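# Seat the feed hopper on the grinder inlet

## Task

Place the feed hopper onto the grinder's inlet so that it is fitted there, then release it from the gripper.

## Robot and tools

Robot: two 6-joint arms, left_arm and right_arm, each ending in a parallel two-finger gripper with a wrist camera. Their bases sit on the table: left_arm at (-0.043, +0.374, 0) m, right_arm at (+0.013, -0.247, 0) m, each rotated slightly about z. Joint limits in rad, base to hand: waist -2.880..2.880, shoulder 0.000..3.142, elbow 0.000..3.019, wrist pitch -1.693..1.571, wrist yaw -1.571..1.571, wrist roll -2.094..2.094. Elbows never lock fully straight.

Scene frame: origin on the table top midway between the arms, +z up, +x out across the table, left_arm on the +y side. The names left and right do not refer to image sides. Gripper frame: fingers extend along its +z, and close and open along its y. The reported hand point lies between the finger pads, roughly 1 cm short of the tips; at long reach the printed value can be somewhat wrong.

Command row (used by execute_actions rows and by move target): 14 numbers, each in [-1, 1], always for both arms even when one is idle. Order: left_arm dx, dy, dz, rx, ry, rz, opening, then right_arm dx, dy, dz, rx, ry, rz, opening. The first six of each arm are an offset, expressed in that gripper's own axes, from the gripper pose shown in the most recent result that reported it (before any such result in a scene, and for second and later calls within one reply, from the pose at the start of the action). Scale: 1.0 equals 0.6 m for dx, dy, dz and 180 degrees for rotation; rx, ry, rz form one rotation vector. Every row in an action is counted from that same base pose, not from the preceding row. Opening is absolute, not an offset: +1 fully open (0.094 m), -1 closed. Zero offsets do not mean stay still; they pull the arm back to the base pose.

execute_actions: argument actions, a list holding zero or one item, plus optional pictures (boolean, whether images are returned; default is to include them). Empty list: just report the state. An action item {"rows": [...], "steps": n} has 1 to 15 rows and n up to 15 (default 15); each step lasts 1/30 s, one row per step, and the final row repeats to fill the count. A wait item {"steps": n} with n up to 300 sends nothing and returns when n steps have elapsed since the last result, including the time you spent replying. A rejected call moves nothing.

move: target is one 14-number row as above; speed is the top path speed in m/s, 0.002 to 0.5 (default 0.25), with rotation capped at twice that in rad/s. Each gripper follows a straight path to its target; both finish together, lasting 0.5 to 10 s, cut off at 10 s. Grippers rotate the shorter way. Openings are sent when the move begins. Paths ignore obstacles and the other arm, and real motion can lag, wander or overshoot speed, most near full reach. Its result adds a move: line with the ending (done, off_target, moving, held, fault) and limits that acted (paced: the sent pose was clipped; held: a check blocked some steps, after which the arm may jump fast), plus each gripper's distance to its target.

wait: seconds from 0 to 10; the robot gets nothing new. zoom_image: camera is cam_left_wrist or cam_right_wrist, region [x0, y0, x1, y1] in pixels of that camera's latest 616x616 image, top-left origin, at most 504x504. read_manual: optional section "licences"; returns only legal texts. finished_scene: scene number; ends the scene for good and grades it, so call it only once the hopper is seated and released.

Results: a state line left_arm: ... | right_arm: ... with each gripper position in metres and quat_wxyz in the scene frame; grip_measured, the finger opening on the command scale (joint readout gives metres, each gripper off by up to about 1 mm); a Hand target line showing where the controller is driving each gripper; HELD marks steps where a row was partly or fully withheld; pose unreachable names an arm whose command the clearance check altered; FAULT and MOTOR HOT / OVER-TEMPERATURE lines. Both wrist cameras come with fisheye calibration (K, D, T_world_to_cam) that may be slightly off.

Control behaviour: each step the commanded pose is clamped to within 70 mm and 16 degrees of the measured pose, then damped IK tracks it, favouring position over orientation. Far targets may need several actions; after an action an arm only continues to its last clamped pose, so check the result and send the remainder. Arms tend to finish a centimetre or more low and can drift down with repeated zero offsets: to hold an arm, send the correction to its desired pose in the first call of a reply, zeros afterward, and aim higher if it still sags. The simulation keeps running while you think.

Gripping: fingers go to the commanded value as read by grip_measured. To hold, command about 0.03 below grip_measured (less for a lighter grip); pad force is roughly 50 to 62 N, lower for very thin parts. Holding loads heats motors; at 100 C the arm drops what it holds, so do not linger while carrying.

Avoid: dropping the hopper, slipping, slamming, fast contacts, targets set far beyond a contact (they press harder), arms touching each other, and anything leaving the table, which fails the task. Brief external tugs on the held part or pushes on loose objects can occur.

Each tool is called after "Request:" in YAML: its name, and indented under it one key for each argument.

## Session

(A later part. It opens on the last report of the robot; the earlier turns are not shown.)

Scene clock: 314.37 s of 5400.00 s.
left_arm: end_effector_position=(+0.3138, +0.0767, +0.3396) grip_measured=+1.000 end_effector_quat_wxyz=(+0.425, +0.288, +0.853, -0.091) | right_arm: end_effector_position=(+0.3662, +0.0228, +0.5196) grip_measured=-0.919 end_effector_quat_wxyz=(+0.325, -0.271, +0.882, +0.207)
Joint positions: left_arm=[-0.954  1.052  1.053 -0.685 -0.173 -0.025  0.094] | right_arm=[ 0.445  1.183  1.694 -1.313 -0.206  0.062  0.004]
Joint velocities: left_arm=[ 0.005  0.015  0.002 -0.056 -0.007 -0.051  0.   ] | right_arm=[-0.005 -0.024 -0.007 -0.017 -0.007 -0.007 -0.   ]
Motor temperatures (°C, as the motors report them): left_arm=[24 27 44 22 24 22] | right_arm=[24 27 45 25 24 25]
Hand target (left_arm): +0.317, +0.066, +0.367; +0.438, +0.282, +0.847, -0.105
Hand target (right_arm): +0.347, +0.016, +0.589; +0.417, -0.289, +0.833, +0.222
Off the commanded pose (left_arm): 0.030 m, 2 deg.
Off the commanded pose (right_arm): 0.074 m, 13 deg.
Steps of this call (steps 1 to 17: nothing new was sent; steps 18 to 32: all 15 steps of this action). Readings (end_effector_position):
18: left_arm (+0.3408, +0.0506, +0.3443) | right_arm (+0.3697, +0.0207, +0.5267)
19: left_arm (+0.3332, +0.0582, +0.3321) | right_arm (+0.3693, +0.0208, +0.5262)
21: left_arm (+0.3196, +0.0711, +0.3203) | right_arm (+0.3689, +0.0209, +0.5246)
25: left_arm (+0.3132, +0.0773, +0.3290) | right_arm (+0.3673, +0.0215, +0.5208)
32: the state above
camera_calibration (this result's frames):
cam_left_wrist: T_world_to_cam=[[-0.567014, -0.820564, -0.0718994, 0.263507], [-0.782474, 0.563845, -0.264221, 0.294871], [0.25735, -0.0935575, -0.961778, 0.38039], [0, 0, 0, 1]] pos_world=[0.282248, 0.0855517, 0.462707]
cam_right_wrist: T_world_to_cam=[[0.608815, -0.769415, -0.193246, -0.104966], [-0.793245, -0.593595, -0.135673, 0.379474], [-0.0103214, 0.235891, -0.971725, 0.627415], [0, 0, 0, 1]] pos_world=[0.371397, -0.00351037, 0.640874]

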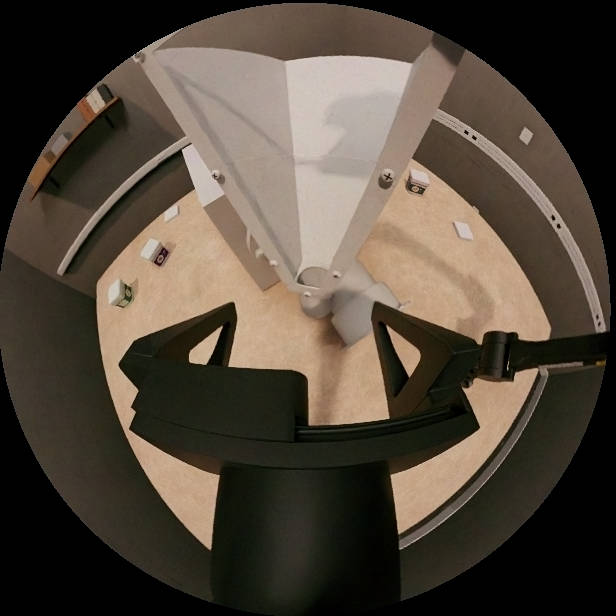

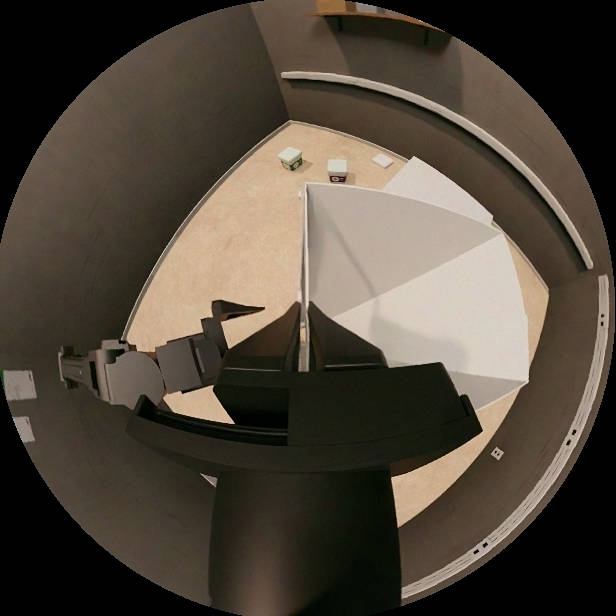

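Request:
execute_actions:
  actions:
    - {"rows":[[-0.028,0.02,-0.03,0.065,-0.157,0.05,1,-0.056,0.032,-0.103,0.01,-0.065,-0.056,-1]],"steps":15}

Scene clock: 317.23 s of 5400.00 s.
left_arm: end_effector_position=(+0.3136, +0.0870, +0.3605) grip_measured=+1.000 end_effector_quat_wxyz=(+0.585, +0.355, +0.696, -0.216) | right_arm: end_effector_position=(+0.3579, +0.0179, +0.5194) grip_measured=-0.916 end_effector_quat_wxyz=(+0.339, -0.289, +0.876, +0.182)
Joint positions: left_arm=[-0.788  0.91   0.764 -0.084  0.227  0.17   0.094] | right_arm=[ 0.466  1.154  1.671 -1.309 -0.152  0.021  0.004]
Joint velocities: left_arm=[-0.005  0.063 -0.012  0.051  0.037  0.037  0.   ] | right_arm=[ 0.015  0.015  0.007  0.012 -0.022 -0.051 -0.001]
Motor temperatures (°C, as the motors report them): left_arm=[24 27 45 22 24 22] | right_arm=[24 27 46 25 24 26]
Hand target (left_arm): +0.317, +0.087, +0.364; +0.596, +0.361, +0.686, -0.210
Hand target (right_arm): +0.341, +0.012, +0.587; +0.433, -0.319, +0.822, +0.189
Off the commanded pose (left_arm): 0.005 m, 2 deg.
Off the commanded pose (right_arm): 0.071 m, 13 deg.
Steps of this call (steps 1 to 71: nothing new was sent; steps 72 to 86: all 15 steps of this action). Readings (end_effector_position):
72: left_arm (+0.3121, +0.0699, +0.3380) | right_arm (+0.3670, +0.0212, +0.5197)
73: left_arm (+0.3099, +0.0644, +0.3404) | right_arm (+0.3669, +0.0202, +0.5185)
75: left_arm (+0.3046, +0.0678, +0.3434) | right_arm (+0.3643, +0.0198, +0.5157)
79: left_arm (+0.3052, +0.0883, +0.3555) | right_arm (+0.3606, +0.0179, +0.5166)
86: the state above
camera_calibration (this result's frames):
cam_left_wrist: T_world_to_cam=[[-0.752168, -0.651697, -0.0976425, 0.326065], [-0.445154, 0.611756, -0.653906, 0.324937], [0.485882, -0.448381, -0.750249, 0.284444], [0, 0, 0, 1]] pos_world=[0.251696, 0.141252, 0.45772]
cam_right_wrist: T_world_to_cam=[[0.627022, -0.768644, -0.126608, -0.144876], [-0.778154, -0.610433, -0.14781, 0.371192], [0.0363278, 0.191201, -0.980879, 0.617117], [0, 0, 0, 1]] pos_world=[0.357267, -0.00276319, 0.64184]

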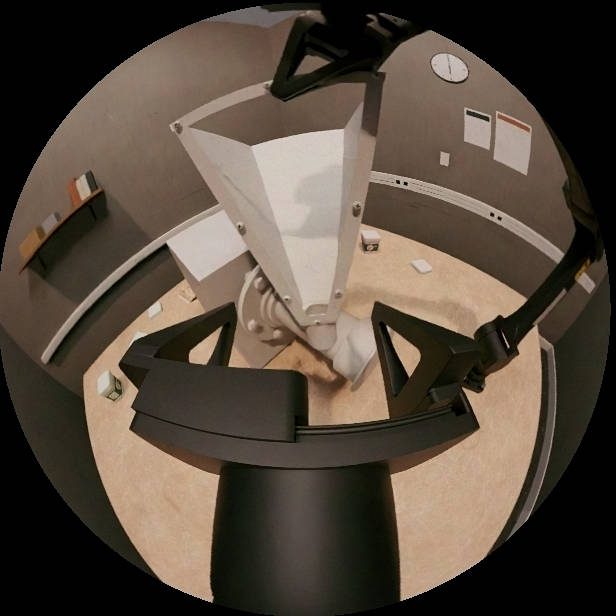

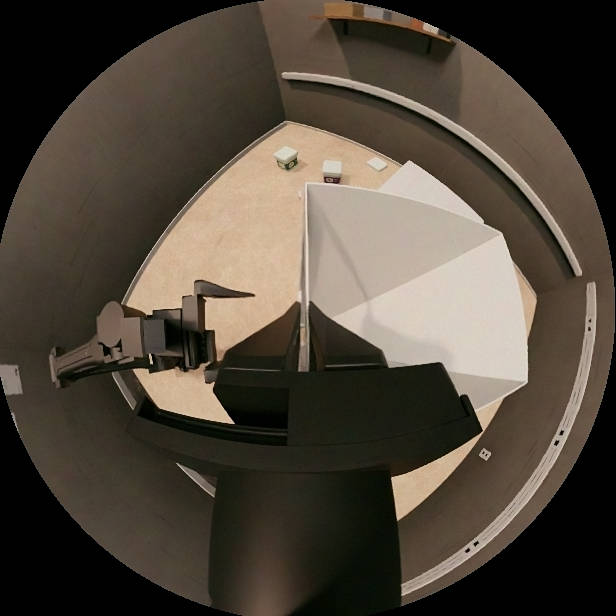

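Request:
execute_actions:
  actions:
    - {"rows":[[0.03,-0.01,0.03,0,-0.02,-0.03,1,-0.056,0.032,-0.103,0.0,-0.065,-0.02,-1],[0.04,-0.02,0.07,0,-0.03,-0.06,1,-0.056,0.032,-0.103,0.0,-0.065,-0.02,-1],[0.04,-0.02,0.117,0,-0.03,-0.06,1,-0.056,0.032,-0.103,0.0,-0.065,-0.02,-1]],"steps":15}
  pictures: false

Request:
wait:
  seconds: 0.3

Scene clock: 319.97 s of 5400.00 s.
left_arm: end_effector_position=(+0.3512, +0.0361, +0.2943) grip_measured=+1.000 end_effector_quat_wxyz=(+0.573, +0.291, +0.716, -0.272) | right_arm: end_effector_position=(+0.3458, +0.0169, +0.5195) grip_measured=-0.916 end_effector_quat_wxyz=(+0.342, -0.281, +0.877, +0.185)
Joint positions: left_arm=[-0.847  1.163  0.724  0.24   0.174 -0.022  0.094] | right_arm=[ 0.487  1.123  1.644 -1.301 -0.135  0.054  0.004]
Joint velocities: left_arm=[-0.005 -0.171 -0.002  0.085 -0.022 -0.095  0.   ] | right_arm=[ 0.015  0.015 -0.012  0.017 -0.007 -0.007 -0.001]
Motor temperatures (°C, as the motors report them): left_arm=[24 27 44 22 24 22] | right_arm=[24 28 46 25 24 26]
Hand target (left_arm): +0.349, +0.035, +0.321; +0.594, +0.279, +0.698, -0.286
Hand target (right_arm): +0.330, +0.010, +0.586; +0.431, -0.297, +0.828, +0.199
Off the commanded pose (left_arm): 0.026 m, 4 deg.
Off the commanded pose (right_arm): 0.070 m, 12 deg.
Steps of this call (steps 1 to 67: nothing new was sent; steps 68 to 82: all 15 steps of this action). Readings (end_effector_position):
68: left_arm (+0.3151, +0.0858, +0.3601) | right_arm (+0.3576, +0.0178, +0.5191)
69: left_arm (+0.3175, +0.0841, +0.3616) | right_arm (+0.3568, +0.0176, +0.5180)
71: left_arm (+0.3271, +0.0724, +0.3561) | right_arm (+0.3536, +0.0172, +0.5163)
75: left_arm (+0.3459, +0.0411, +0.3107) | right_arm (+0.3481, +0.0171, +0.5174)
82: the state above

Scene clock: 320.27 s of 5400.00 s.
left_arm: end_effector_position=(+0.3489, +0.0379, +0.3056) grip_measured=+1.000 end_effector_quat_wxyz=(+0.582, +0.286, +0.709, -0.277) | right_arm: end_effector_position=(+0.3458, +0.0169, +0.5195) grip_measured=-0.916 end_effector_quat_wxyz=(+0.342, -0.280, +0.877, +0.186)
Joint positions: left_arm=[-0.847  1.144  0.724  0.247  0.174 -0.031  0.094] | right_arm=[ 0.487  1.123  1.644 -1.301 -0.135  0.055  0.004]
Joint velocities: left_arm=[ 0.005 -0.005 -0.002  0.002 -0.037  0.007  0.   ] | right_arm=[-0.015  0.005  0.007 -0.027 -0.066  0.007 -0.001]
Motor temperatures (°C, as the motors report them): left_arm=[24 27 44 22 24 22] | right_arm=[24 28 46 25 24 26]
Hand target (left_arm): +0.349, +0.035, +0.321; +0.594, +0.279, +0.698, -0.286
Hand target (right_arm): +0.330, +0.010, +0.586; +0.431, -0.297, +0.828, +0.200
Off the commanded pose (left_arm): 0.015 m, 2 deg.
Off the commanded pose (right_arm): 0.070 m, 12 deg.
Steps of this call (steps 1 to 9: nothing new was sent). Readings (end_effector_position):
1: left_arm (+0.3506, +0.0366, +0.2973) | right_arm (+0.3458, +0.0169, +0.5195)
2: left_arm (+0.3500, +0.0370, +0.3002) | right_arm (+0.3458, +0.0169, +0.5195)
4: left_arm (+0.3492, +0.0377, +0.3042) | right_arm (+0.3458, +0.0169, +0.5195)
8: left_arm (+0.3489, +0.0379, +0.3056) | right_arm (+0.3458, +0.0169, +0.5195)
9: the state above
camera_calibration (this result's frames):
cam_left_wrist: T_world_to_cam=[[-0.730787, -0.678205, 0.077386, 0.255276], [-0.526814, 0.488271, -0.695743, 0.380705], [0.434071, -0.549208, -0.71411, 0.214918], [0, 0, 0, 1]] pos_world=[0.293824, 0.105277, 0.398593]
cam_right_wrist: T_world_to_cam=[[0.615376, -0.776133, -0.137589, -0.128181], [-0.787298, -0.596707, -0.15525, 0.36788], [0.0383942, 0.203861, -0.978247, 0.615562], [0, 0, 0, 1]] pos_world=[0.344877, -0.00545765, 0.641649]

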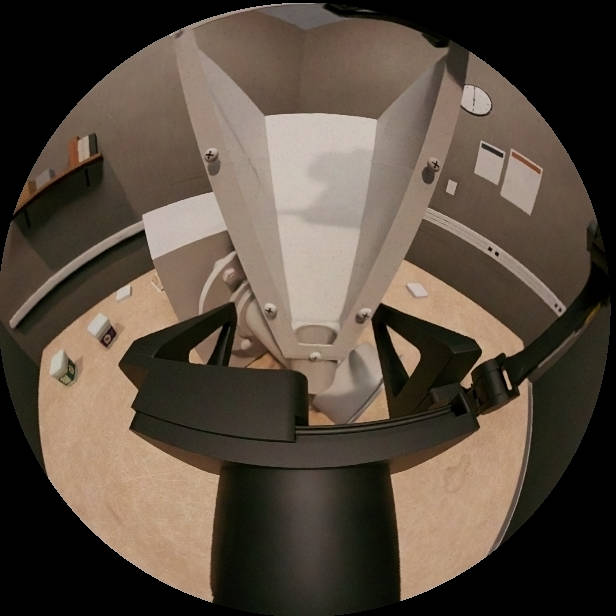

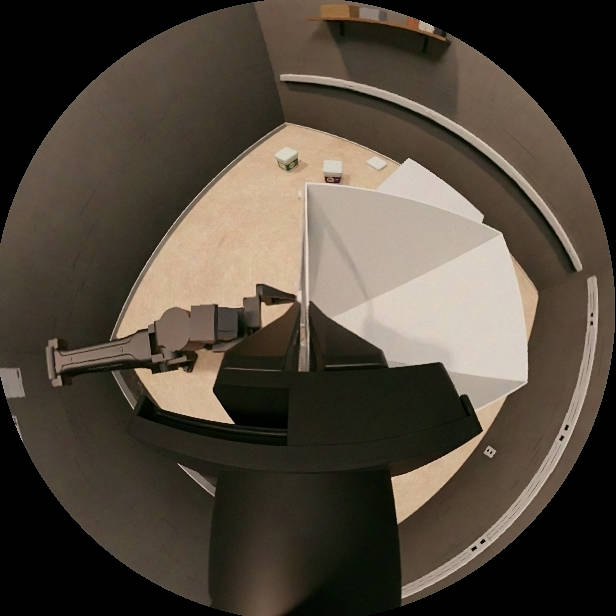

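Request:
execute_actions:
  actions:
    - {"rows":[[-0.04,-0.025,0.0,0,-0.02,0,1,-0.07,0.02,-0.09,0.0,-0.065,-0.02,-1],[-0.045,-0.025,0.02,0,-0.02,0,1,-0.07,0.02,-0.09,0.0,-0.065,-0.02,-1],[-0.05,-0.025,0.055,0,-0.02,0,1,-0.07,0.02,-0.09,0.0,-0.065,-0.02,-1]],"steps":15}
  pictures: false

Request:
wait:
  seconds: 0.3

Scene clock: 321.57 s of 5400.00 s.
left_arm: end_effector_position=(+0.3554, +0.0131, +0.2870) grip_measured=+1.000 end_effector_quat_wxyz=(+0.574, +0.288, +0.717, -0.271) | right_arm: end_effector_position=(+0.3472, +0.0166, +0.5183) grip_measured=-0.916 end_effector_quat_wxyz=(+0.342, -0.272, +0.880, +0.186)
Joint positions: left_arm=[-0.892  1.226  0.75   0.279  0.124 -0.034  0.094] | right_arm=[ 0.487  1.122  1.639 -1.295 -0.129  0.073  0.004]
Joint velocities: left_arm=[-0.015 -0.005  0.002 -0.012  0.007 -0.081  0.   ] | right_arm=[-0.015 -0.015 -0.002  0.002 -0.007 -0.081  0.   ]
Motor temperatures (°C, as the motors report them): left_arm=[24 27 44 22 24 22] | right_arm=[24 28 47 25 24 26]
Hand target (left_arm): +0.362, +0.004, +0.331; +0.604, +0.277, +0.690, -0.286
Hand target (right_arm): +0.331, +0.010, +0.586; +0.434, -0.287, +0.830, +0.202
Off the commanded pose (left_arm): 0.046 m, 5 deg.
Off the commanded pose (right_arm): 0.071 m, 12 deg.
Steps of this call (steps 1 to 24: nothing new was sent; steps 25 to 39: all 15 steps of this action). Readings (end_effector_position):
25: left_arm (+0.3501, +0.0387, +0.3059) | right_arm (+0.3460, +0.0168, +0.5194)
26: left_arm (+0.3506, +0.0385, +0.3063) | right_arm (+0.3462, +0.0167, +0.5194)
28: left_arm (+0.3503, +0.0310, +0.3067) | right_arm (+0.3468, +0.0167, +0.5192)
32: left_arm (+0.3536, +0.0145, +0.2945) | right_arm (+0.3471, +0.0167, +0.5187)
39: the state above

Scene clock: 321.87 s of 5400.00 s.
left_arm: end_effector_position=(+0.3554, +0.0131, +0.2870) grip_measured=+1.000 end_effector_quat_wxyz=(+0.574, +0.288, +0.717, -0.271) | right_arm: end_effector_position=(+0.3472, +0.0166, +0.5183) grip_measured=-0.916 end_effector_quat_wxyz=(+0.342, -0.271, +0.880, +0.186)
Joint positions: left_arm=[-0.892  1.226  0.75   0.279  0.124 -0.034  0.094] | right_arm=[ 0.487  1.122  1.639 -1.295 -0.129  0.073  0.004]
Joint velocities: left_arm=[-0.005  0.005  0.002 -0.012 -0.066 -0.022  0.   ] | right_arm=[-0.005  0.005 -0.007 -0.017  0.037 -0.007  0.001]
Motor temperatures (°C, as the motors report them): left_arm=[24 27 44 22 24 22] | right_arm=[24 28 47 25 24 26]
Hand target (left_arm): +0.362, +0.004, +0.331; +0.604, +0.277, +0.690, -0.286
Hand target (right_arm): +0.331, +0.010, +0.586; +0.434, -0.288, +0.830, +0.202
Off the commanded pose (left_arm): 0.046 m, 5 deg.
Off the commanded pose (right_arm): 0.071 m, 12 deg.
Steps of this call (steps 1 to 9: nothing new was sent). Readings (end_effector_position):
1: left_arm (+0.3554, +0.0131, +0.2870) | right_arm (+0.3472, +0.0166, +0.5183)
2: left_arm (+0.3554, +0.0131, +0.2870) | right_arm (+0.3472, +0.0166, +0.5183)
4: left_arm (+0.3554, +0.0131, +0.2870) | right_arm (+0.3472, +0.0166, +0.5183)
8: left_arm (+0.3554, +0.0131, +0.2870) | right_arm (+0.3472, +0.0166, +0.5183)
9: the state above
camera_calibration (this result's frames):
cam_left_wrist: T_world_to_cam=[[-0.726774, -0.682826, 0.0744875, 0.244167], [-0.53921, 0.499987, -0.677692, 0.38241], [0.425503, -0.532693, -0.731564, 0.193082], [0, 0, 0, 1]] pos_world=[0.301496, 0.0783769, 0.382221]
cam_right_wrist: T_world_to_cam=[[0.601494, -0.785446, -0.145872, -0.120162], [-0.79803, -0.582348, -0.154981, 0.372077], [0.036781, 0.20963, -0.977089, 0.614244], [0, 0, 0, 1]] pos_world=[0.346613, -0.00646685, 0.640307]

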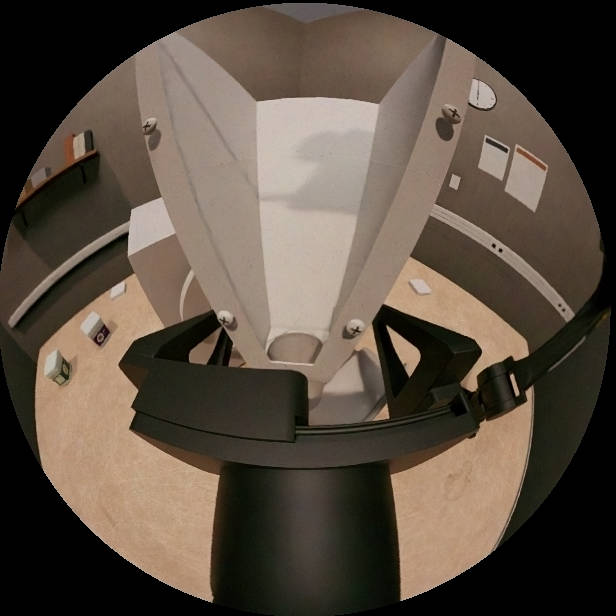

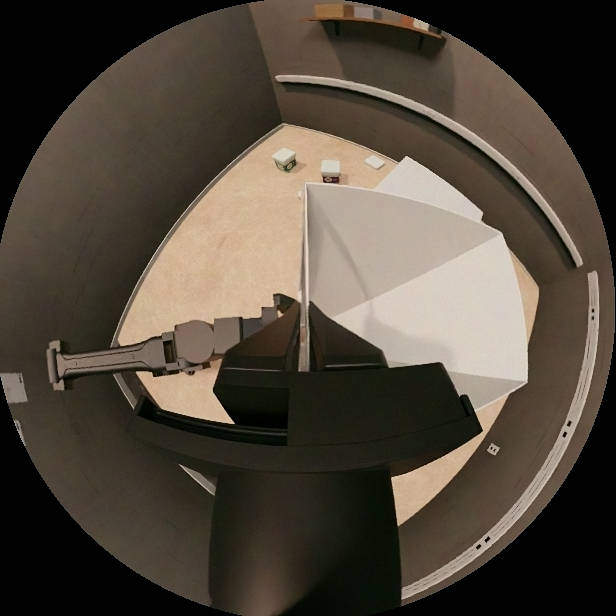

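Request:
execute_actions:
  actions:
    - {"rows":[[-0.1,0.02,0.0,0,-0.04,0,1,-0.07,0.02,-0.09,0.0,-0.065,-0.03,-1],[-0.1,0.02,0.01,0,-0.04,0,1,-0.07,0.02,-0.09,0.0,-0.065,-0.03,-1],[-0.1,0.02,0.01,0,-0.04,0,1,-0.07,0.02,-0.09,0.0,-0.065,-0.03,-1],[-0.1,0.02,0.01,0,-0.04,0,1,-0.07,0.02,-0.09,0.0,-0.065,-0.03,-1],[-0.1,0.02,0.01,0,-0.04,0,1,-0.07,0.02,-0.09,0.0,-0.065,-0.03,-1],[-0.1,0.02,0.01,0,-0.04,0,0.25,-0.07,0.02,-0.09,0.0,-0.065,-0.03,-1]],"steps":15}
  pictures: false

Request:
wait:
  seconds: 0.3

Scene clock: 323.37 s of 5400.00 s.
left_arm: end_effector_position=(+0.3622, +0.0175, +0.2978) grip_measured=+0.290 end_effector_quat_wxyz=(+0.585, +0.285, +0.706, -0.280) | right_arm: end_effector_position=(+0.3479, +0.0169, +0.5192) grip_measured=-0.916 end_effector_quat_wxyz=(+0.347, -0.275, +0.878, +0.183)
Joint positions: left_arm=[-0.868  1.225  0.757  0.306  0.155 -0.037  0.061] | right_arm=[ 0.49   1.12   1.637 -1.287 -0.122  0.064  0.004]
Joint velocities: left_arm=[ 0.005  0.005 -0.007  0.002 -0.051  0.051  0.   ] | right_arm=[-0.024 -0.005 -0.012  0.017 -0.066  0.007 -0.   ]
Motor temperatures (°C, as the motors report them): left_arm=[24 27 44 22 24 22] | right_arm=[24 28 47 25 24 26]
Hand target (left_arm): +0.376, +0.014, +0.343; +0.618, +0.270, +0.680, -0.288
Hand target (right_arm): +0.333, +0.010, +0.585; +0.437, -0.292, +0.828, +0.196
Off the commanded pose (left_arm): 0.049 m, 5 deg.
Off the commanded pose (right_arm): 0.069 m, 12 deg.
Steps of this call (steps 1 to 30: nothing new was sent; steps 31 to 45: all 15 steps of this action). Readings (end_effector_position):
31: left_arm (+0.3547, +0.0125, +0.2880) | right_arm (+0.3475, +0.0165, +0.5184)
32: left_arm (+0.3552, +0.0128, +0.2894) | right_arm (+0.3478, +0.0164, +0.5185)
34: left_arm (+0.3588, +0.0155, +0.2932) | right_arm (+0.3484, +0.0161, +0.5184)
38: left_arm (+0.3628, +0.0181, +0.2976) | right_arm (+0.3490, +0.0163, +0.5181)
45: the state above

Scene clock: 323.67 s of 5400.00 s.
left_arm: end_effector_position=(+0.3622, +0.0175, +0.2978) grip_measured=+0.290 end_effector_quat_wxyz=(+0.585, +0.285, +0.706, -0.280) | right_arm: end_effector_position=(+0.3479, +0.0169, +0.5192) grip_measured=-0.916 end_effector_quat_wxyz=(+0.347, -0.275, +0.878, +0.183)
Joint positions: left_arm=[-0.868  1.225  0.757  0.306  0.155 -0.037  0.061] | right_arm=[ 0.49   1.12   1.637 -1.287 -0.122  0.064  0.004]
Joint velocities: left_arm=[-0.015 -0.005 -0.022 -0.007  0.037 -0.007 -0.001] | right_arm=[-0.005 -0.015  0.022  0.017 -0.022 -0.051 -0.001]
Motor temperatures (°C, as the motors report them): left_arm=[24 27 44 22 24 22] | right_arm=[24 28 47 25 24 26]
Hand target (left_arm): +0.376, +0.014, +0.343; +0.618, +0.270, +0.680, -0.288
Hand target (right_arm): +0.333, +0.010, +0.585; +0.437, -0.292, +0.828, +0.196
Off the commanded pose (left_arm): 0.049 m, 5 deg.
Off the commanded pose (right_arm): 0.069 m, 12 deg.
Steps of this call (steps 1 to 9: nothing new was sent). Readings (end_effector_position):
1: left_arm (+0.3622, +0.0175, +0.2978) | right_arm (+0.3479, +0.0169, +0.5192)
2: left_arm (+0.3622, +0.0175, +0.2978) | right_arm (+0.3479, +0.0169, +0.5192)
4: left_arm (+0.3622, +0.0175, +0.2978) | right_arm (+0.3479, +0.0169, +0.5192)
8: left_arm (+0.3622, +0.0175, +0.2978) | right_arm (+0.3479, +0.0169, +0.5192)
9: the state above
camera_calibration (this result's frames):
cam_left_wrist: T_world_to_cam=[[-0.732271, -0.676454, 0.0786636, 0.251906], [-0.522144, 0.483532, -0.70254, 0.392714], [0.4372, -0.555524, -0.707283, 0.189381], [0, 0, 0, 1]] pos_world=[0.30672, 0.0857192, 0.390027]
cam_right_wrist: T_world_to_cam=[[0.606343, -0.783768, -0.134372, -0.127937], [-0.793667, -0.585974, -0.163484, 0.375893], [0.0493945, 0.205774, -0.977352, 0.610861], [0, 0, 0, 1]] pos_world=[0.345734, -0.00570885, 0.641287]

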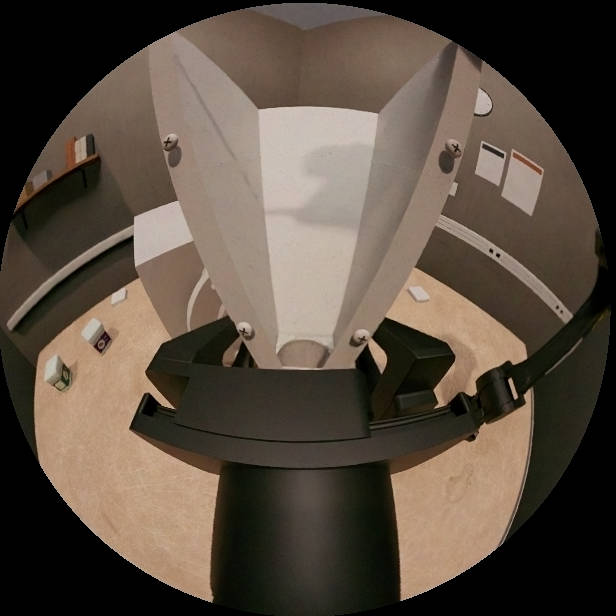

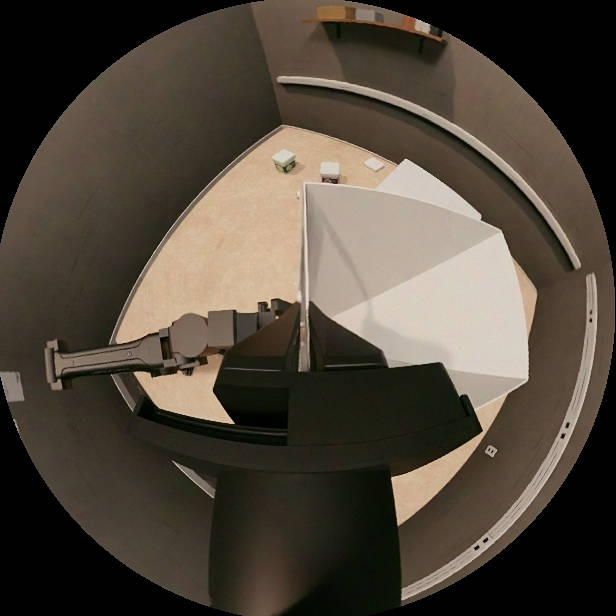

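Request:
execute_actions:
  actions:
    - {"rows":[[-0.33,0,0.06,0,-0.06,0.02,0.25,-0.21,0.045,-0.25,0.03,-0.07,-0.04,-1]],"steps":15}
  pictures: false

Request:
execute_actions:
  actions:
    - {"rows":[[-0.33,0,0.06,0,-0.06,0.02,0.25,-0.21,0.045,-0.25,0.02,-0.07,-0.025,-1]],"steps":15}
  pictures: false

Request:
execute_actions:
  actions:
    - {"rows":[[-0.33,0,0.08,0,-0.05,0.0,0.25,-0.22,0.03,-0.24,0.01,-0.06,-0.015,-1]],"steps":15}

Scene clock: 325.40 s of 5400.00 s.
left_arm: end_effector_position=(+0.3646, +0.0147, +0.3030) grip_measured=+0.286 end_effector_quat_wxyz=(+0.596, +0.285, +0.695, -0.283) | right_arm: end_effector_position=(+0.3448, +0.0195, +0.5219) grip_measured=-0.895 end_effector_quat_wxyz=(+0.371, -0.289, +0.872, +0.138)
Joint positions: left_arm=[-0.868  1.236  0.759  0.346  0.159 -0.033  0.06 ] | right_arm=[ 0.55   1.114  1.637 -1.281  0.003  0.038  0.005]
Joint velocities: left_arm=[ 0.005  0.015 -0.002 -0.017 -0.037  0.022 -0.   ] | right_arm=[ 0.005  0.005  0.002 -0.012  0.022 -0.037  0.001]
Motor temperatures (°C, as the motors report them): left_arm=[24 27 44 22 24 22] | right_arm=[24 28 47 25 24 26]
Hand target (left_arm): +0.378, +0.007, +0.381; +0.657, +0.278, +0.640, -0.286
Hand target (right_arm): +0.337, +0.012, +0.601; +0.464, -0.290, +0.823, +0.149
Off the commanded pose (left_arm): 0.195 m, 10 deg; position clipped at the last step of the last action.
Off the commanded pose (right_arm): 0.195 m, 12 deg; position clipped at the last step of the last action.
Steps of this call (steps 1 to 37: nothing new was sent; steps 38 to 52: all 15 steps of this action). Readings (end_effector_position):
38: left_arm (+0.3626, +0.0172, +0.3002) | right_arm (+0.3504, +0.0143, +0.5189)
39: left_arm (+0.3625, +0.0159, +0.3008) | right_arm (+0.3515, +0.0133, +0.5191)
41: left_arm (+0.3636, +0.0148, +0.3015) | right_arm (+0.3486, +0.0154, +0.5203)
45: left_arm (+0.3646, +0.0147, +0.3030) | right_arm (+0.3453, +0.0189, +0.5219)
52: the state above

Scene clock: 325.90 s of 5400.00 s.
left_arm: end_effector_position=(+0.3666, +0.0129, +0.3076) grip_measured=+0.278 end_effector_quat_wxyz=(+0.608, +0.286, +0.684, -0.284) | right_arm: end_effector_position=(+0.3329, +0.0306, +0.5270) grip_measured=-0.893 end_effector_quat_wxyz=(+0.392, -0.306, +0.862, +0.101)
Joint positions: left_arm=[-0.868  1.245  0.759  0.385  0.16  -0.026  0.06 ] | right_arm=[ 0.639  1.108  1.638 -1.275  0.131  0.03   0.005]
Joint velocities: left_arm=[ 0.005 -0.005 -0.002  0.012  0.022 -0.051 -0.   ] | right_arm=[ 0.005 -0.005 -0.012 -0.002 -0.037 -0.022 -0.001]
Motor temperatures (°C, as the motors report them): left_arm=[24 27 44 22 24 22] | right_arm=[24 28 47 25 24 26]
Hand target (left_arm): +0.378, +0.006, +0.386; +0.668, +0.278, +0.627, -0.289
Hand target (right_arm): +0.322, +0.026, +0.605; +0.477, -0.295, +0.818, +0.128
Off the commanded pose (left_arm): 0.196 m, 10 deg; position clipped at the last step of the last action.
Off the commanded pose (right_arm): 0.191 m, 11 deg; position clipped at the last step of the last action.
Steps of this call (steps 1 to 15: all 15 steps of this action). Readings (end_effector_position):
1: left_arm (+0.3647, +0.0144, +0.3040) | right_arm (+0.3458, +0.0185, +0.5225)
2: left_arm (+0.3646, +0.0134, +0.3044) | right_arm (+0.3450, +0.0191, +0.5230)
4: left_arm (+0.3658, +0.0126, +0.3054) | right_arm (+0.3406, +0.0229, +0.5244)
8: left_arm (+0.3665, +0.0128, +0.3075) | right_arm (+0.3346, +0.0288, +0.5268)
15: the state above

Scene clock: 326.40 s of 5400.00 s.
left_arm: end_effector_position=(+0.3703, +0.0108, +0.3194) grip_measured=+0.270 end_effector_quat_wxyz=(+0.614, +0.278, +0.680, -0.290) | right_arm: end_effector_position=(+0.3242, +0.0461, +0.5384) grip_measured=-0.908 end_effector_quat_wxyz=(+0.411, -0.319, +0.850, +0.079)
Joint positions: left_arm=[-0.868  1.246  0.779  0.388  0.157 -0.04   0.06 ] | right_arm=[ 0.717  1.123  1.668 -1.275  0.226  0.029  0.004]
Joint velocities: left_arm=[ 0.005 -0.015  0.076 -0.012 -0.066 -0.081 -0.   ] | right_arm=[-0.005  0.044  0.1   -0.027  0.007  0.066  0.   ]
Motor temperatures (°C, as the motors report them): left_arm=[24 27 45 22 24 22] | right_arm=[24 28 48 25 24 26]
Hand target (left_arm): +0.381, +0.002, +0.394; +0.659, +0.262, +0.635, -0.306
Hand target (right_arm): +0.312, +0.043, +0.612; +0.479, -0.309, +0.815, +0.108
Off the commanded pose (left_arm): 0.191 m, 8 deg; position clipped at the last step of the last action.
Off the commanded pose (right_arm): 0.183 m, 9 deg; position clipped at the last step of the last action.
Steps of this call (steps 1 to 15: all 15 steps of this action). Readings (end_effector_position):
1: left_arm (+0.3666, +0.0129, +0.3077) | right_arm (+0.3334, +0.0299, +0.5275)
2: left_arm (+0.3661, +0.0123, +0.3077) | right_arm (+0.3328, +0.0306, +0.5276)
4: left_arm (+0.3665, +0.0124, +0.3081) | right_arm (+0.3292, +0.0348, +0.5280)
8: left_arm (+0.3677, +0.0123, +0.3107) | right_arm (+0.3244, +0.0420, +0.5305)
15: the state above
camera_calibration (this result's frames):
cam_left_wrist: T_world_to_cam=[[-0.737698, -0.671632, 0.0686484, 0.256704], [-0.475764, 0.445017, -0.758689, 0.416512], [0.47901, -0.592343, -0.647826, 0.163274], [0, 0, 0, 1]] pos_world=[0.309322, 0.0837702, 0.404154]
cam_right_wrist: T_world_to_cam=[[0.603534, -0.787675, 0.123753, -0.22598], [-0.757056, -0.614808, -0.221083, 0.397765], [0.250226, 0.0397428, -0.967371, 0.561979], [0, 0, 0, 1]] pos_world=[0.296895, 0.0442159, 0.659548]

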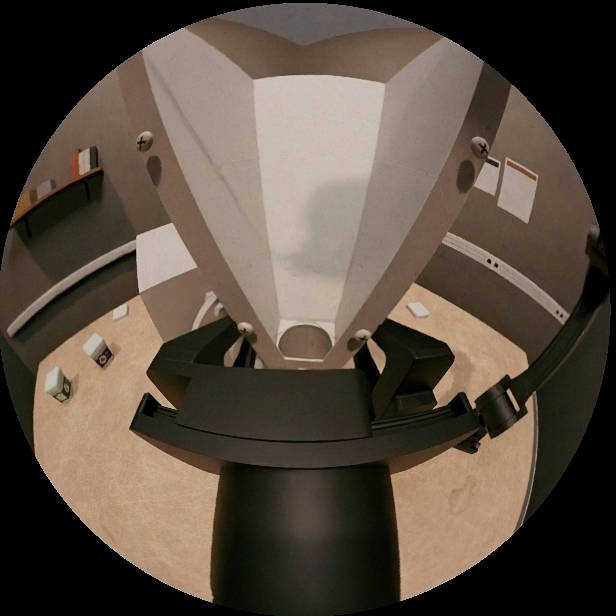

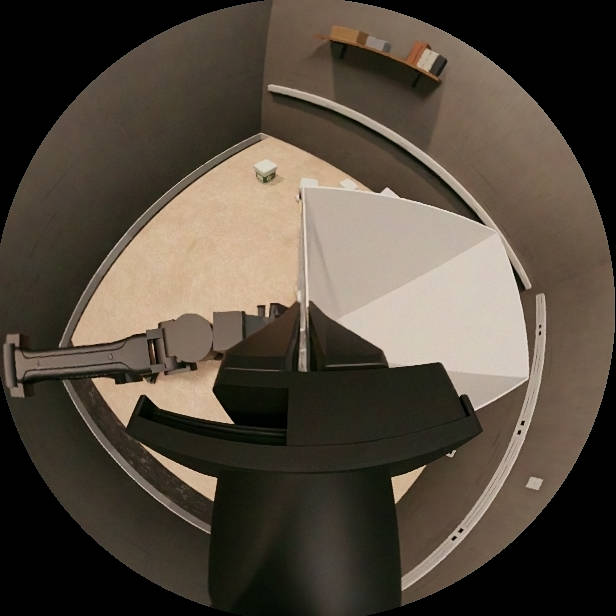

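Request:
execute_actions:
  actions:
    - {"rows":[[-0.33,0,0.08,0,-0.045,0.01,0.24,-0.22,-0.04,-0.25,0,-0.055,0,-1]],"steps":15}
  pictures: false

Request:
execute_actions:
  actions:
    - {"rows":[[-0.33,0,0.08,0,-0.045,0.01,0.24,-0.22,-0.04,-0.25,0,-0.055,0,-1]],"steps":15}

Scene clock: 328.43 s of 5400.00 s.
left_arm: end_effector_position=(+0.3792, +0.0038, +0.3502) grip_measured=+0.269 end_effector_quat_wxyz=(+0.624, +0.275, +0.670, -0.293) | right_arm: end_effector_position=(+0.3252, +0.0462, +0.5672) grip_measured=-0.917 end_effector_quat_wxyz=(+0.421, -0.321, +0.845, +0.078)
Joint positions: left_arm=[-0.868  1.246  0.846  0.351  0.156 -0.042  0.06 ] | right_arm=[ 0.717  1.154  1.768 -1.322  0.231  0.014  0.004]
Joint velocities: left_arm=[ 0.005 -0.005  0.173 -0.154 -0.022 -0.007 -0.001] | right_arm=[-0.015  0.103  0.237 -0.168  0.125 -0.007 -0.   ]
Motor temperatures (°C, as the motors report them): left_arm=[24 27 46 22 24 22] | right_arm=[24 27 49 25 24 26]
Hand target (left_arm): +0.389, -0.002, +0.422; +0.665, +0.267, +0.630, -0.299
Hand target (right_arm): +0.312, +0.038, +0.638; +0.484, -0.311, +0.811, +0.107
Off the commanded pose (left_arm): 0.171 m, 7 deg; position clipped at the last step of the last action.
Off the commanded pose (right_arm): 0.173 m, 9 deg; position clipped at the last step of the last action.
Steps of this call (steps 1 to 46: nothing new was sent; steps 47 to 61: all 15 steps of this action). Readings (end_effector_position):
47: left_arm (+0.3720, +0.0094, +0.3261) | right_arm (+0.3245, +0.0462, +0.5444)
48: left_arm (+0.3721, +0.0093, +0.3265) | right_arm (+0.3245, +0.0463, +0.5451)
50: left_arm (+0.3727, +0.0089, +0.3288) | right_arm (+0.3246, +0.0463, +0.5470)
54: left_arm (+0.3746, +0.0075, +0.3354) | right_arm (+0.3244, +0.0461, +0.5533)
61: the state above

Scene clock: 328.93 s of 5400.00 s.
left_arm: end_effector_position=(+0.3892, -0.0023, +0.3896) grip_measured=+0.269 end_effector_quat_wxyz=(+0.638, +0.271, +0.657, -0.296) | right_arm: end_effector_position=(+0.3275, +0.0458, +0.6043) grip_measured=-0.920 end_effector_quat_wxyz=(+0.433, -0.328, +0.837, +0.072)
Joint positions: left_arm=[-0.866  1.246  0.93   0.305  0.155 -0.041  0.06 ] | right_arm=[ 0.717  1.207  1.915 -1.393  0.242 -0.014  0.004]
Joint velocities: left_arm=[ 0.005  0.005  0.217 -0.198 -0.066  0.066 -0.001] | right_arm=[-0.005  0.181  0.393 -0.256  0.066  0.022 -0.   ]
Motor temperatures (°C, as the motors report them): left_arm=[24 27 46 22 24 22] | right_arm=[24 27 50 25 24 26]
Hand target (left_arm): +0.397, -0.007, +0.460; +0.675, +0.263, +0.619, -0.301
Hand target (right_arm): +0.311, +0.037, +0.673; +0.494, -0.315, +0.804, +0.107
Off the commanded pose (left_arm): 0.163 m, 6 deg; position clipped at the last step of the last action.
Off the commanded pose (right_arm): 0.165 m, 9 deg; position clipped at the last step of the last action.
Steps of this call (steps 1 to 15: all 15 steps of this action). Readings (end_effector_position):
1: left_arm (+0.3798, +0.0033, +0.3526) | right_arm (+0.3257, +0.0461, +0.5696)
2: left_arm (+0.3804, +0.0030, +0.3551) | right_arm (+0.3259, +0.0463, +0.5718)
4: left_arm (+0.3816, +0.0026, +0.3599) | right_arm (+0.3260, +0.0462, +0.5763)
8: left_arm (+0.3839, +0.0011, +0.3698) | right_arm (+0.3262, +0.0459, +0.5855)
15: the state above
camera_calibration (this result's frames):
cam_left_wrist: T_world_to_cam=[[-0.738237, -0.671986, 0.058659, 0.261236], [-0.435998, 0.409008, -0.801635, 0.485785], [0.514695, -0.617372, -0.594929, 0.157412], [0, 0, 0, 1]] pos_world=[0.323637, 0.0740385, 0.467747]
cam_right_wrist: T_world_to_cam=[[0.607862, -0.77799, 0.158857, -0.259433], [-0.734495, -0.626923, -0.259777, 0.431163], [0.301695, 0.0412288, -0.952513, 0.598928], [0, 0, 0, 1]] pos_world=[0.293693, 0.0437765, 0.723706]

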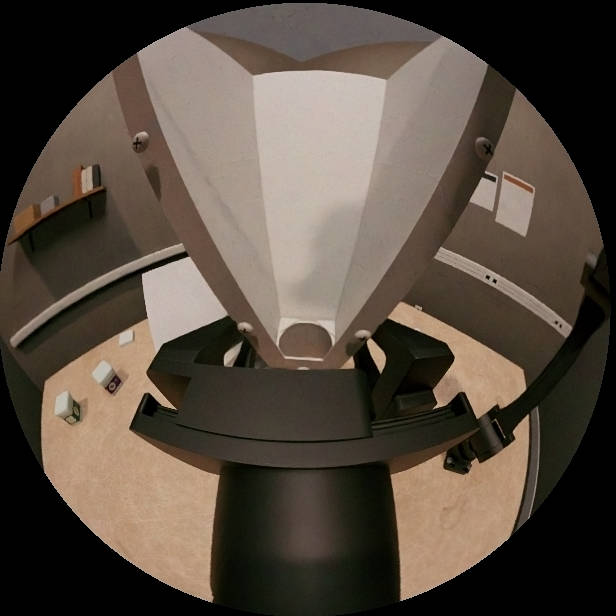

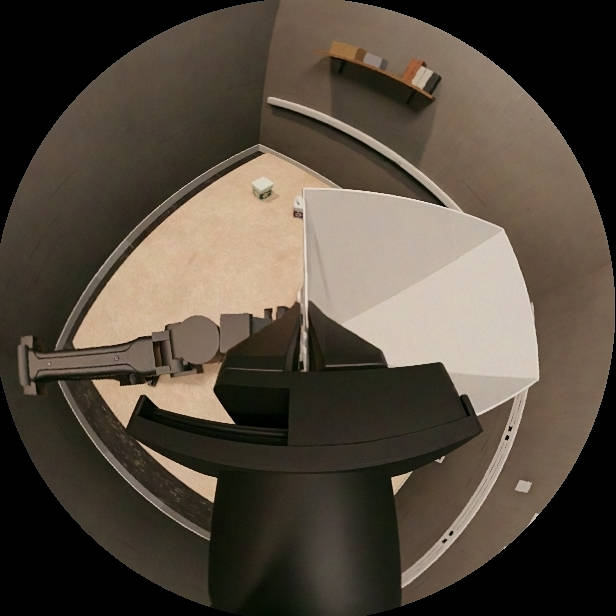

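Request:
execute_actions:
  actions:
    - {"rows":[[-0.11,0.008,0.04,0,-0.03,0.01,0.24,-0.07,-0.04,-0.06,0,-0.045,0,-1],[-0.1,0.012,0.05,0,-0.03,0.01,0.24,-0.07,-0.06,-0.05,0,-0.045,0,-1],[-0.095,0.016,0.065,0,-0.03,0.01,0.24,-0.065,-0.08,-0.04,-0.01,-0.04,0.01,-1],[-0.09,0.02,0.08,0,-0.03,0.01,0.24,-0.06,-0.1,-0.03,-0.01,-0.04,0.01,-1],[-0.08,0.024,0.09,0,-0.03,0.01,0.24,-0.056,-0.124,-0.016,-0.018,-0.04,0.021,-1]],"steps":15}
  pictures: false

Request:
wait:
  seconds: 0.4

Scene clock: 334.40 s of 5400.00 s.
left_arm: end_effector_position=(+0.4298, -0.0264, +0.3673) grip_measured=+0.255 end_effector_quat_wxyz=(+0.624, +0.275, +0.669, -0.294) | right_arm: end_effector_position=(+0.3943, +0.0021, +0.5893) grip_measured=-0.918 end_effector_quat_wxyz=(+0.397, -0.300, +0.859, +0.119)
Joint positions: left_arm=[-0.85   1.385  1.021  0.317  0.176 -0.042  0.059] | right_arm=[ 0.431  1.264  1.94  -1.394 -0.05  -0.089  0.004]
Joint velocities: left_arm=[-0.005 -0.005 -0.007 -0.002  0.007  0.007 -0.001] | right_arm=[-0.024 -0.005 -0.007 -0.002 -0.037 -0.081 -0.001]
Motor temperatures (°C, as the motors report them): left_arm=[24 27 48 22 24 22] | right_arm=[24 27 51 25 24 26]
Hand target (left_arm): +0.433, -0.026, +0.436; +0.673, +0.266, +0.622, -0.298
Hand target (right_arm): +0.374, -0.002, +0.648; +0.472, -0.307, +0.816, +0.131
Off the commanded pose (left_arm): 0.070 m, 8 deg.
Off the commanded pose (right_arm): 0.061 m, 10 deg.
Steps of this call (steps 1 to 90: nothing new was sent; then 1.97 s passed at rest; steps 91 to 105: all 15 steps of this action). Readings (end_effector_position):
91: left_arm (+0.3922, -0.0031, +0.3995) | right_arm (+0.3275, +0.0451, +0.6133)
92: left_arm (+0.3932, -0.0032, +0.3990) | right_arm (+0.3284, +0.0446, +0.6128)
94: left_arm (+0.3988, -0.0059, +0.3958) | right_arm (+0.3363, +0.0381, +0.6115)
98: left_arm (+0.4175, -0.0216, +0.3841) | right_arm (+0.3758, +0.0040, +0.6054)
105: the state above

Scene clock: 334.80 s of 5400.00 s.
left_arm: end_effector_position=(+0.4297, -0.0263, +0.3676) grip_measured=+0.255 end_effector_quat_wxyz=(+0.625, +0.276, +0.669, -0.294) | right_arm: end_effector_position=(+0.3936, +0.0018, +0.5900) grip_measured=-0.918 end_effector_quat_wxyz=(+0.397, -0.300, +0.859, +0.119)
Joint positions: left_arm=[-0.85   1.385  1.021  0.317  0.176 -0.04   0.059] | right_arm=[ 0.431  1.262  1.94  -1.394 -0.05  -0.089  0.004]
Joint velocities: left_arm=[ 0.005 -0.005 -0.007 -0.002  0.022 -0.037 -0.001] | right_arm=[ 0.005 -0.005 -0.017  0.002 -0.007 -0.066  0.   ]
Motor temperatures (°C, as the motors report them): left_arm=[24 27 48 22 24 22] | right_arm=[24 27 51 25 24 26]
Hand target (left_arm): +0.433, -0.026, +0.436; +0.673, +0.266, +0.622, -0.298
Hand target (right_arm): +0.374, -0.002, +0.648; +0.472, -0.307, +0.816, +0.131
Off the commanded pose (left_arm): 0.070 m, 8 deg.
Off the commanded pose (right_arm): 0.060 m, 10 deg.
Steps of this call (steps 1 to 12: nothing new was sent). Readings (end_effector_position):
1: left_arm (+0.4298, -0.0264, +0.3673) | right_arm (+0.3943, +0.0021, +0.5893)
2: left_arm (+0.4298, -0.0264, +0.3673) | right_arm (+0.3938, +0.0018, +0.5898)
4: left_arm (+0.4297, -0.0263, +0.3676) | right_arm (+0.3936, +0.0018, +0.5900)
8: left_arm (+0.4297, -0.0263, +0.3676) | right_arm (+0.3936, +0.0018, +0.5900)
12: the state above
camera_calibration (this result's frames):
cam_left_wrist: T_world_to_cam=[[-0.740059, -0.669417, 0.0647533, 0.274857], [-0.456443, 0.42922, -0.779378, 0.496705], [0.493935, -0.606342, -0.623199, 0.128221], [0, 0, 0, 1]] pos_world=[0.366795, 0.048544, 0.44923]
cam_right_wrist: T_world_to_cam=[[0.60743, -0.793809, 0.0299365, -0.255352], [-0.770607, -0.597987, -0.220401, 0.439378], [0.192858, 0.110809, -0.97495, 0.623165], [0, 0, 0, 1]] pos_world=[0.373514, -0.00901064, 0.712038]

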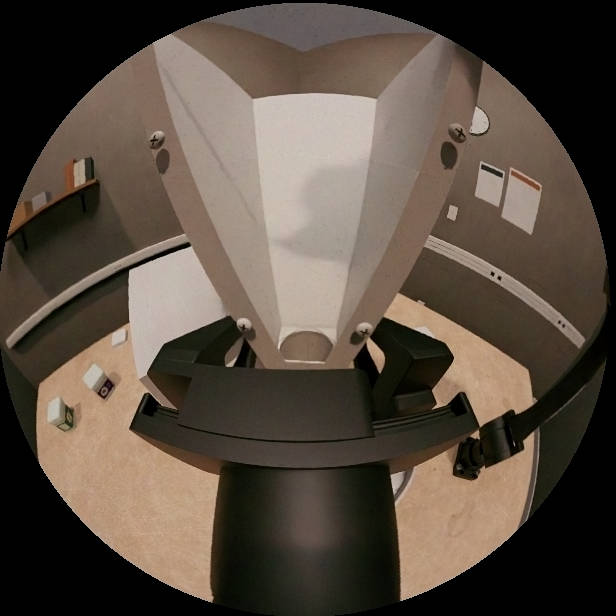

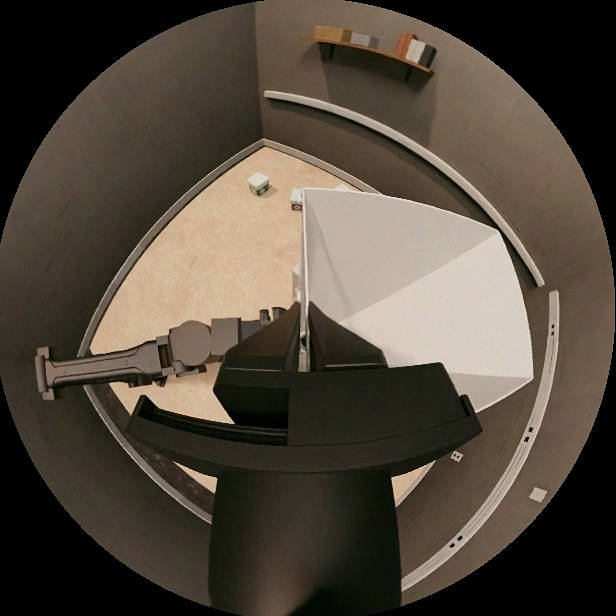

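Request:
execute_actions:
  actions:
    - {"rows":[[-0.11,0.001,0.003,0,-0.04,0.005,0.23,-0.049,0.012,-0.084,0,-0.05,-0.005,-1],[-0.105,0.001,0.003,0,-0.04,0.005,0.23,-0.045,0.012,-0.08,0,-0.05,-0.005,-1],[-0.099,0.001,0.003,0,-0.04,0.005,0.23,-0.041,0.012,-0.077,0,-0.05,-0.005,-1],[-0.093,0.001,0.003,0,-0.04,0.005,0.23,-0.037,0.012,-0.073,0,-0.05,-0.005,-1],[-0.087,0.001,0.003,0,-0.04,0.005,0.23,-0.033,0.012,-0.07,0,-0.05,-0.005,-1],[-0.081,0.001,0.003,0,-0.035,0.005,0.23,-0.029,0.013,-0.066,0,-0.045,-0.005,-1],[-0.075,0.001,0.003,0,-0.035,0.005,0.23,-0.025,0.013,-0.062,0,-0.045,-0.005,-1],[-0.07,0.001,0.003,0,-0.035,0.005,0.23,-0.021,0.013,-0.059,0,-0.045,-0.005,-1],[-0.066,0.001,0.003,0,-0.035,0.005,0.23,-0.018,0.013,-0.056,0,-0.045,-0.005,-1]],"steps":15}
  pictures: false

Request:
wait:
  seconds: 0.4

Scene clock: 338.17 s of 5400.00 s.
left_arm: end_effector_position=(+0.4297, -0.0278, +0.3592) grip_measured=+0.244 end_effector_quat_wxyz=(+0.625, +0.282, +0.666, -0.292) | right_arm: end_effector_position=(+0.3869, -0.0013, +0.5799) grip_measured=-0.918 end_effector_quat_wxyz=(+0.407, -0.298, +0.854, +0.125)
Joint positions: left_arm=[-0.85   1.396  1.009  0.34   0.183 -0.028  0.058] | right_arm=[ 0.431  1.21   1.85  -1.333 -0.056 -0.084  0.004]
Joint velocities: left_arm=[-0.015  0.024 -0.012  0.007  0.037 -0.007  0.   ] | right_arm=[ 0.015  0.015 -0.037  0.022  0.037 -0.022  0.   ]
Motor temperatures (°C, as the motors report them): left_arm=[24 27 48 22 24 22] | right_arm=[24 27 50 25 24 26]
Hand target (left_arm): +0.432, -0.025, +0.406; +0.663, +0.264, +0.632, -0.303
Hand target (right_arm): +0.372, -0.004, +0.618; +0.457, -0.299, +0.826, +0.138
Off the commanded pose (left_arm): 0.048 m, 6 deg.
Off the commanded pose (right_arm): 0.042 m, 7 deg.
Steps of this call (steps 1 to 86: nothing new was sent; steps 87 to 101: all 15 steps of this action). Readings (end_effector_position):
87: left_arm (+0.4295, -0.0265, +0.3676) | right_arm (+0.3933, +0.0021, +0.5896)
88: left_arm (+0.4295, -0.0265, +0.3676) | right_arm (+0.3928, +0.0022, +0.5893)
90: left_arm (+0.4294, -0.0267, +0.3677) | right_arm (+0.3919, +0.0018, +0.5879)
94: left_arm (+0.4300, -0.0278, +0.3657) | right_arm (+0.3882, -0.0005, +0.5862)
101: the state above

Scene clock: 338.57 s of 5400.00 s.
left_arm: end_effector_position=(+0.4297, -0.0278, +0.3581) grip_measured=+0.244 end_effector_quat_wxyz=(+0.625, +0.282, +0.667, -0.292) | right_arm: end_effector_position=(+0.3871, -0.0013, +0.5790) grip_measured=-0.918 end_effector_quat_wxyz=(+0.406, -0.298, +0.855, +0.125)
Joint positions: left_arm=[-0.85   1.397  1.008  0.34   0.183 -0.028  0.058] | right_arm=[ 0.431  1.21   1.848 -1.332 -0.056 -0.084  0.004]
Joint velocities: left_arm=[-0.005 -0.005  0.012 -0.002 -0.066 -0.051  0.001] | right_arm=[-0.005  0.005 -0.017  0.002 -0.022  0.022 -0.001]
Motor temperatures (°C, as the motors report them): left_arm=[24 27 48 22 24 22] | right_arm=[24 27 50 25 24 26]
Hand target (left_arm): +0.432, -0.025, +0.406; +0.662, +0.264, +0.632, -0.303
Hand target (right_arm): +0.372, -0.003, +0.619; +0.457, -0.299, +0.826, +0.138
Off the commanded pose (left_arm): 0.049 m, 6 deg.
Off the commanded pose (right_arm): 0.043 m, 7 deg.
Steps of this call (steps 1 to 12: nothing new was sent). Readings (end_effector_position):
1: left_arm (+0.4297, -0.0278, +0.3585) | right_arm (+0.3871, -0.0013, +0.5794)
2: left_arm (+0.4296, -0.0278, +0.3583) | right_arm (+0.3871, -0.0013, +0.5790)
4: left_arm (+0.4297, -0.0278, +0.3581) | right_arm (+0.3871, -0.0013, +0.5790)
8: left_arm (+0.4297, -0.0278, +0.3581) | right_arm (+0.3871, -0.0013, +0.5790)
12: the state above
camera_calibration (this result's frames):
cam_left_wrist: T_world_to_cam=[[-0.745688, -0.664156, 0.0533468, 0.281081], [-0.44759, 0.440005, -0.778498, 0.486142], [0.493571, -0.604394, -0.625376, 0.122391], [0, 0, 0, 1]] pos_world=[0.366782, 0.0467486, 0.440006]
cam_right_wrist: T_world_to_cam=[[0.608086, -0.793467, 0.0253267, -0.251045], [-0.766333, -0.595023, -0.242244, 0.441149], [0.207282, 0.127896, -0.969885, 0.605564], [0, 0, 0, 1]] pos_world=[0.365201, -0.0141521, 0.700551]

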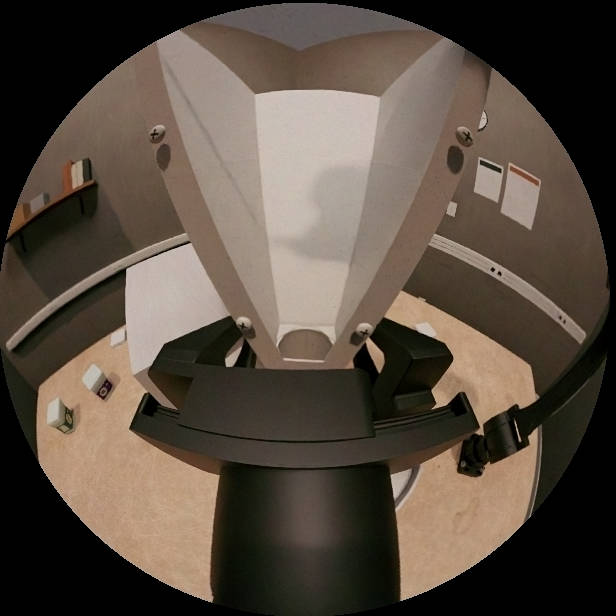

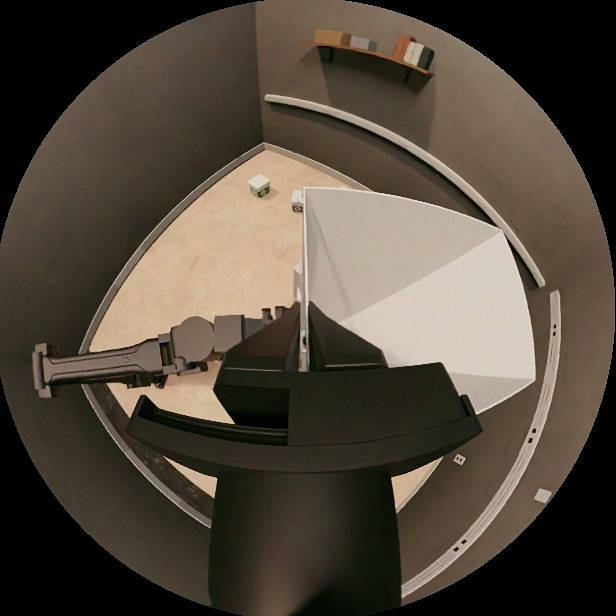

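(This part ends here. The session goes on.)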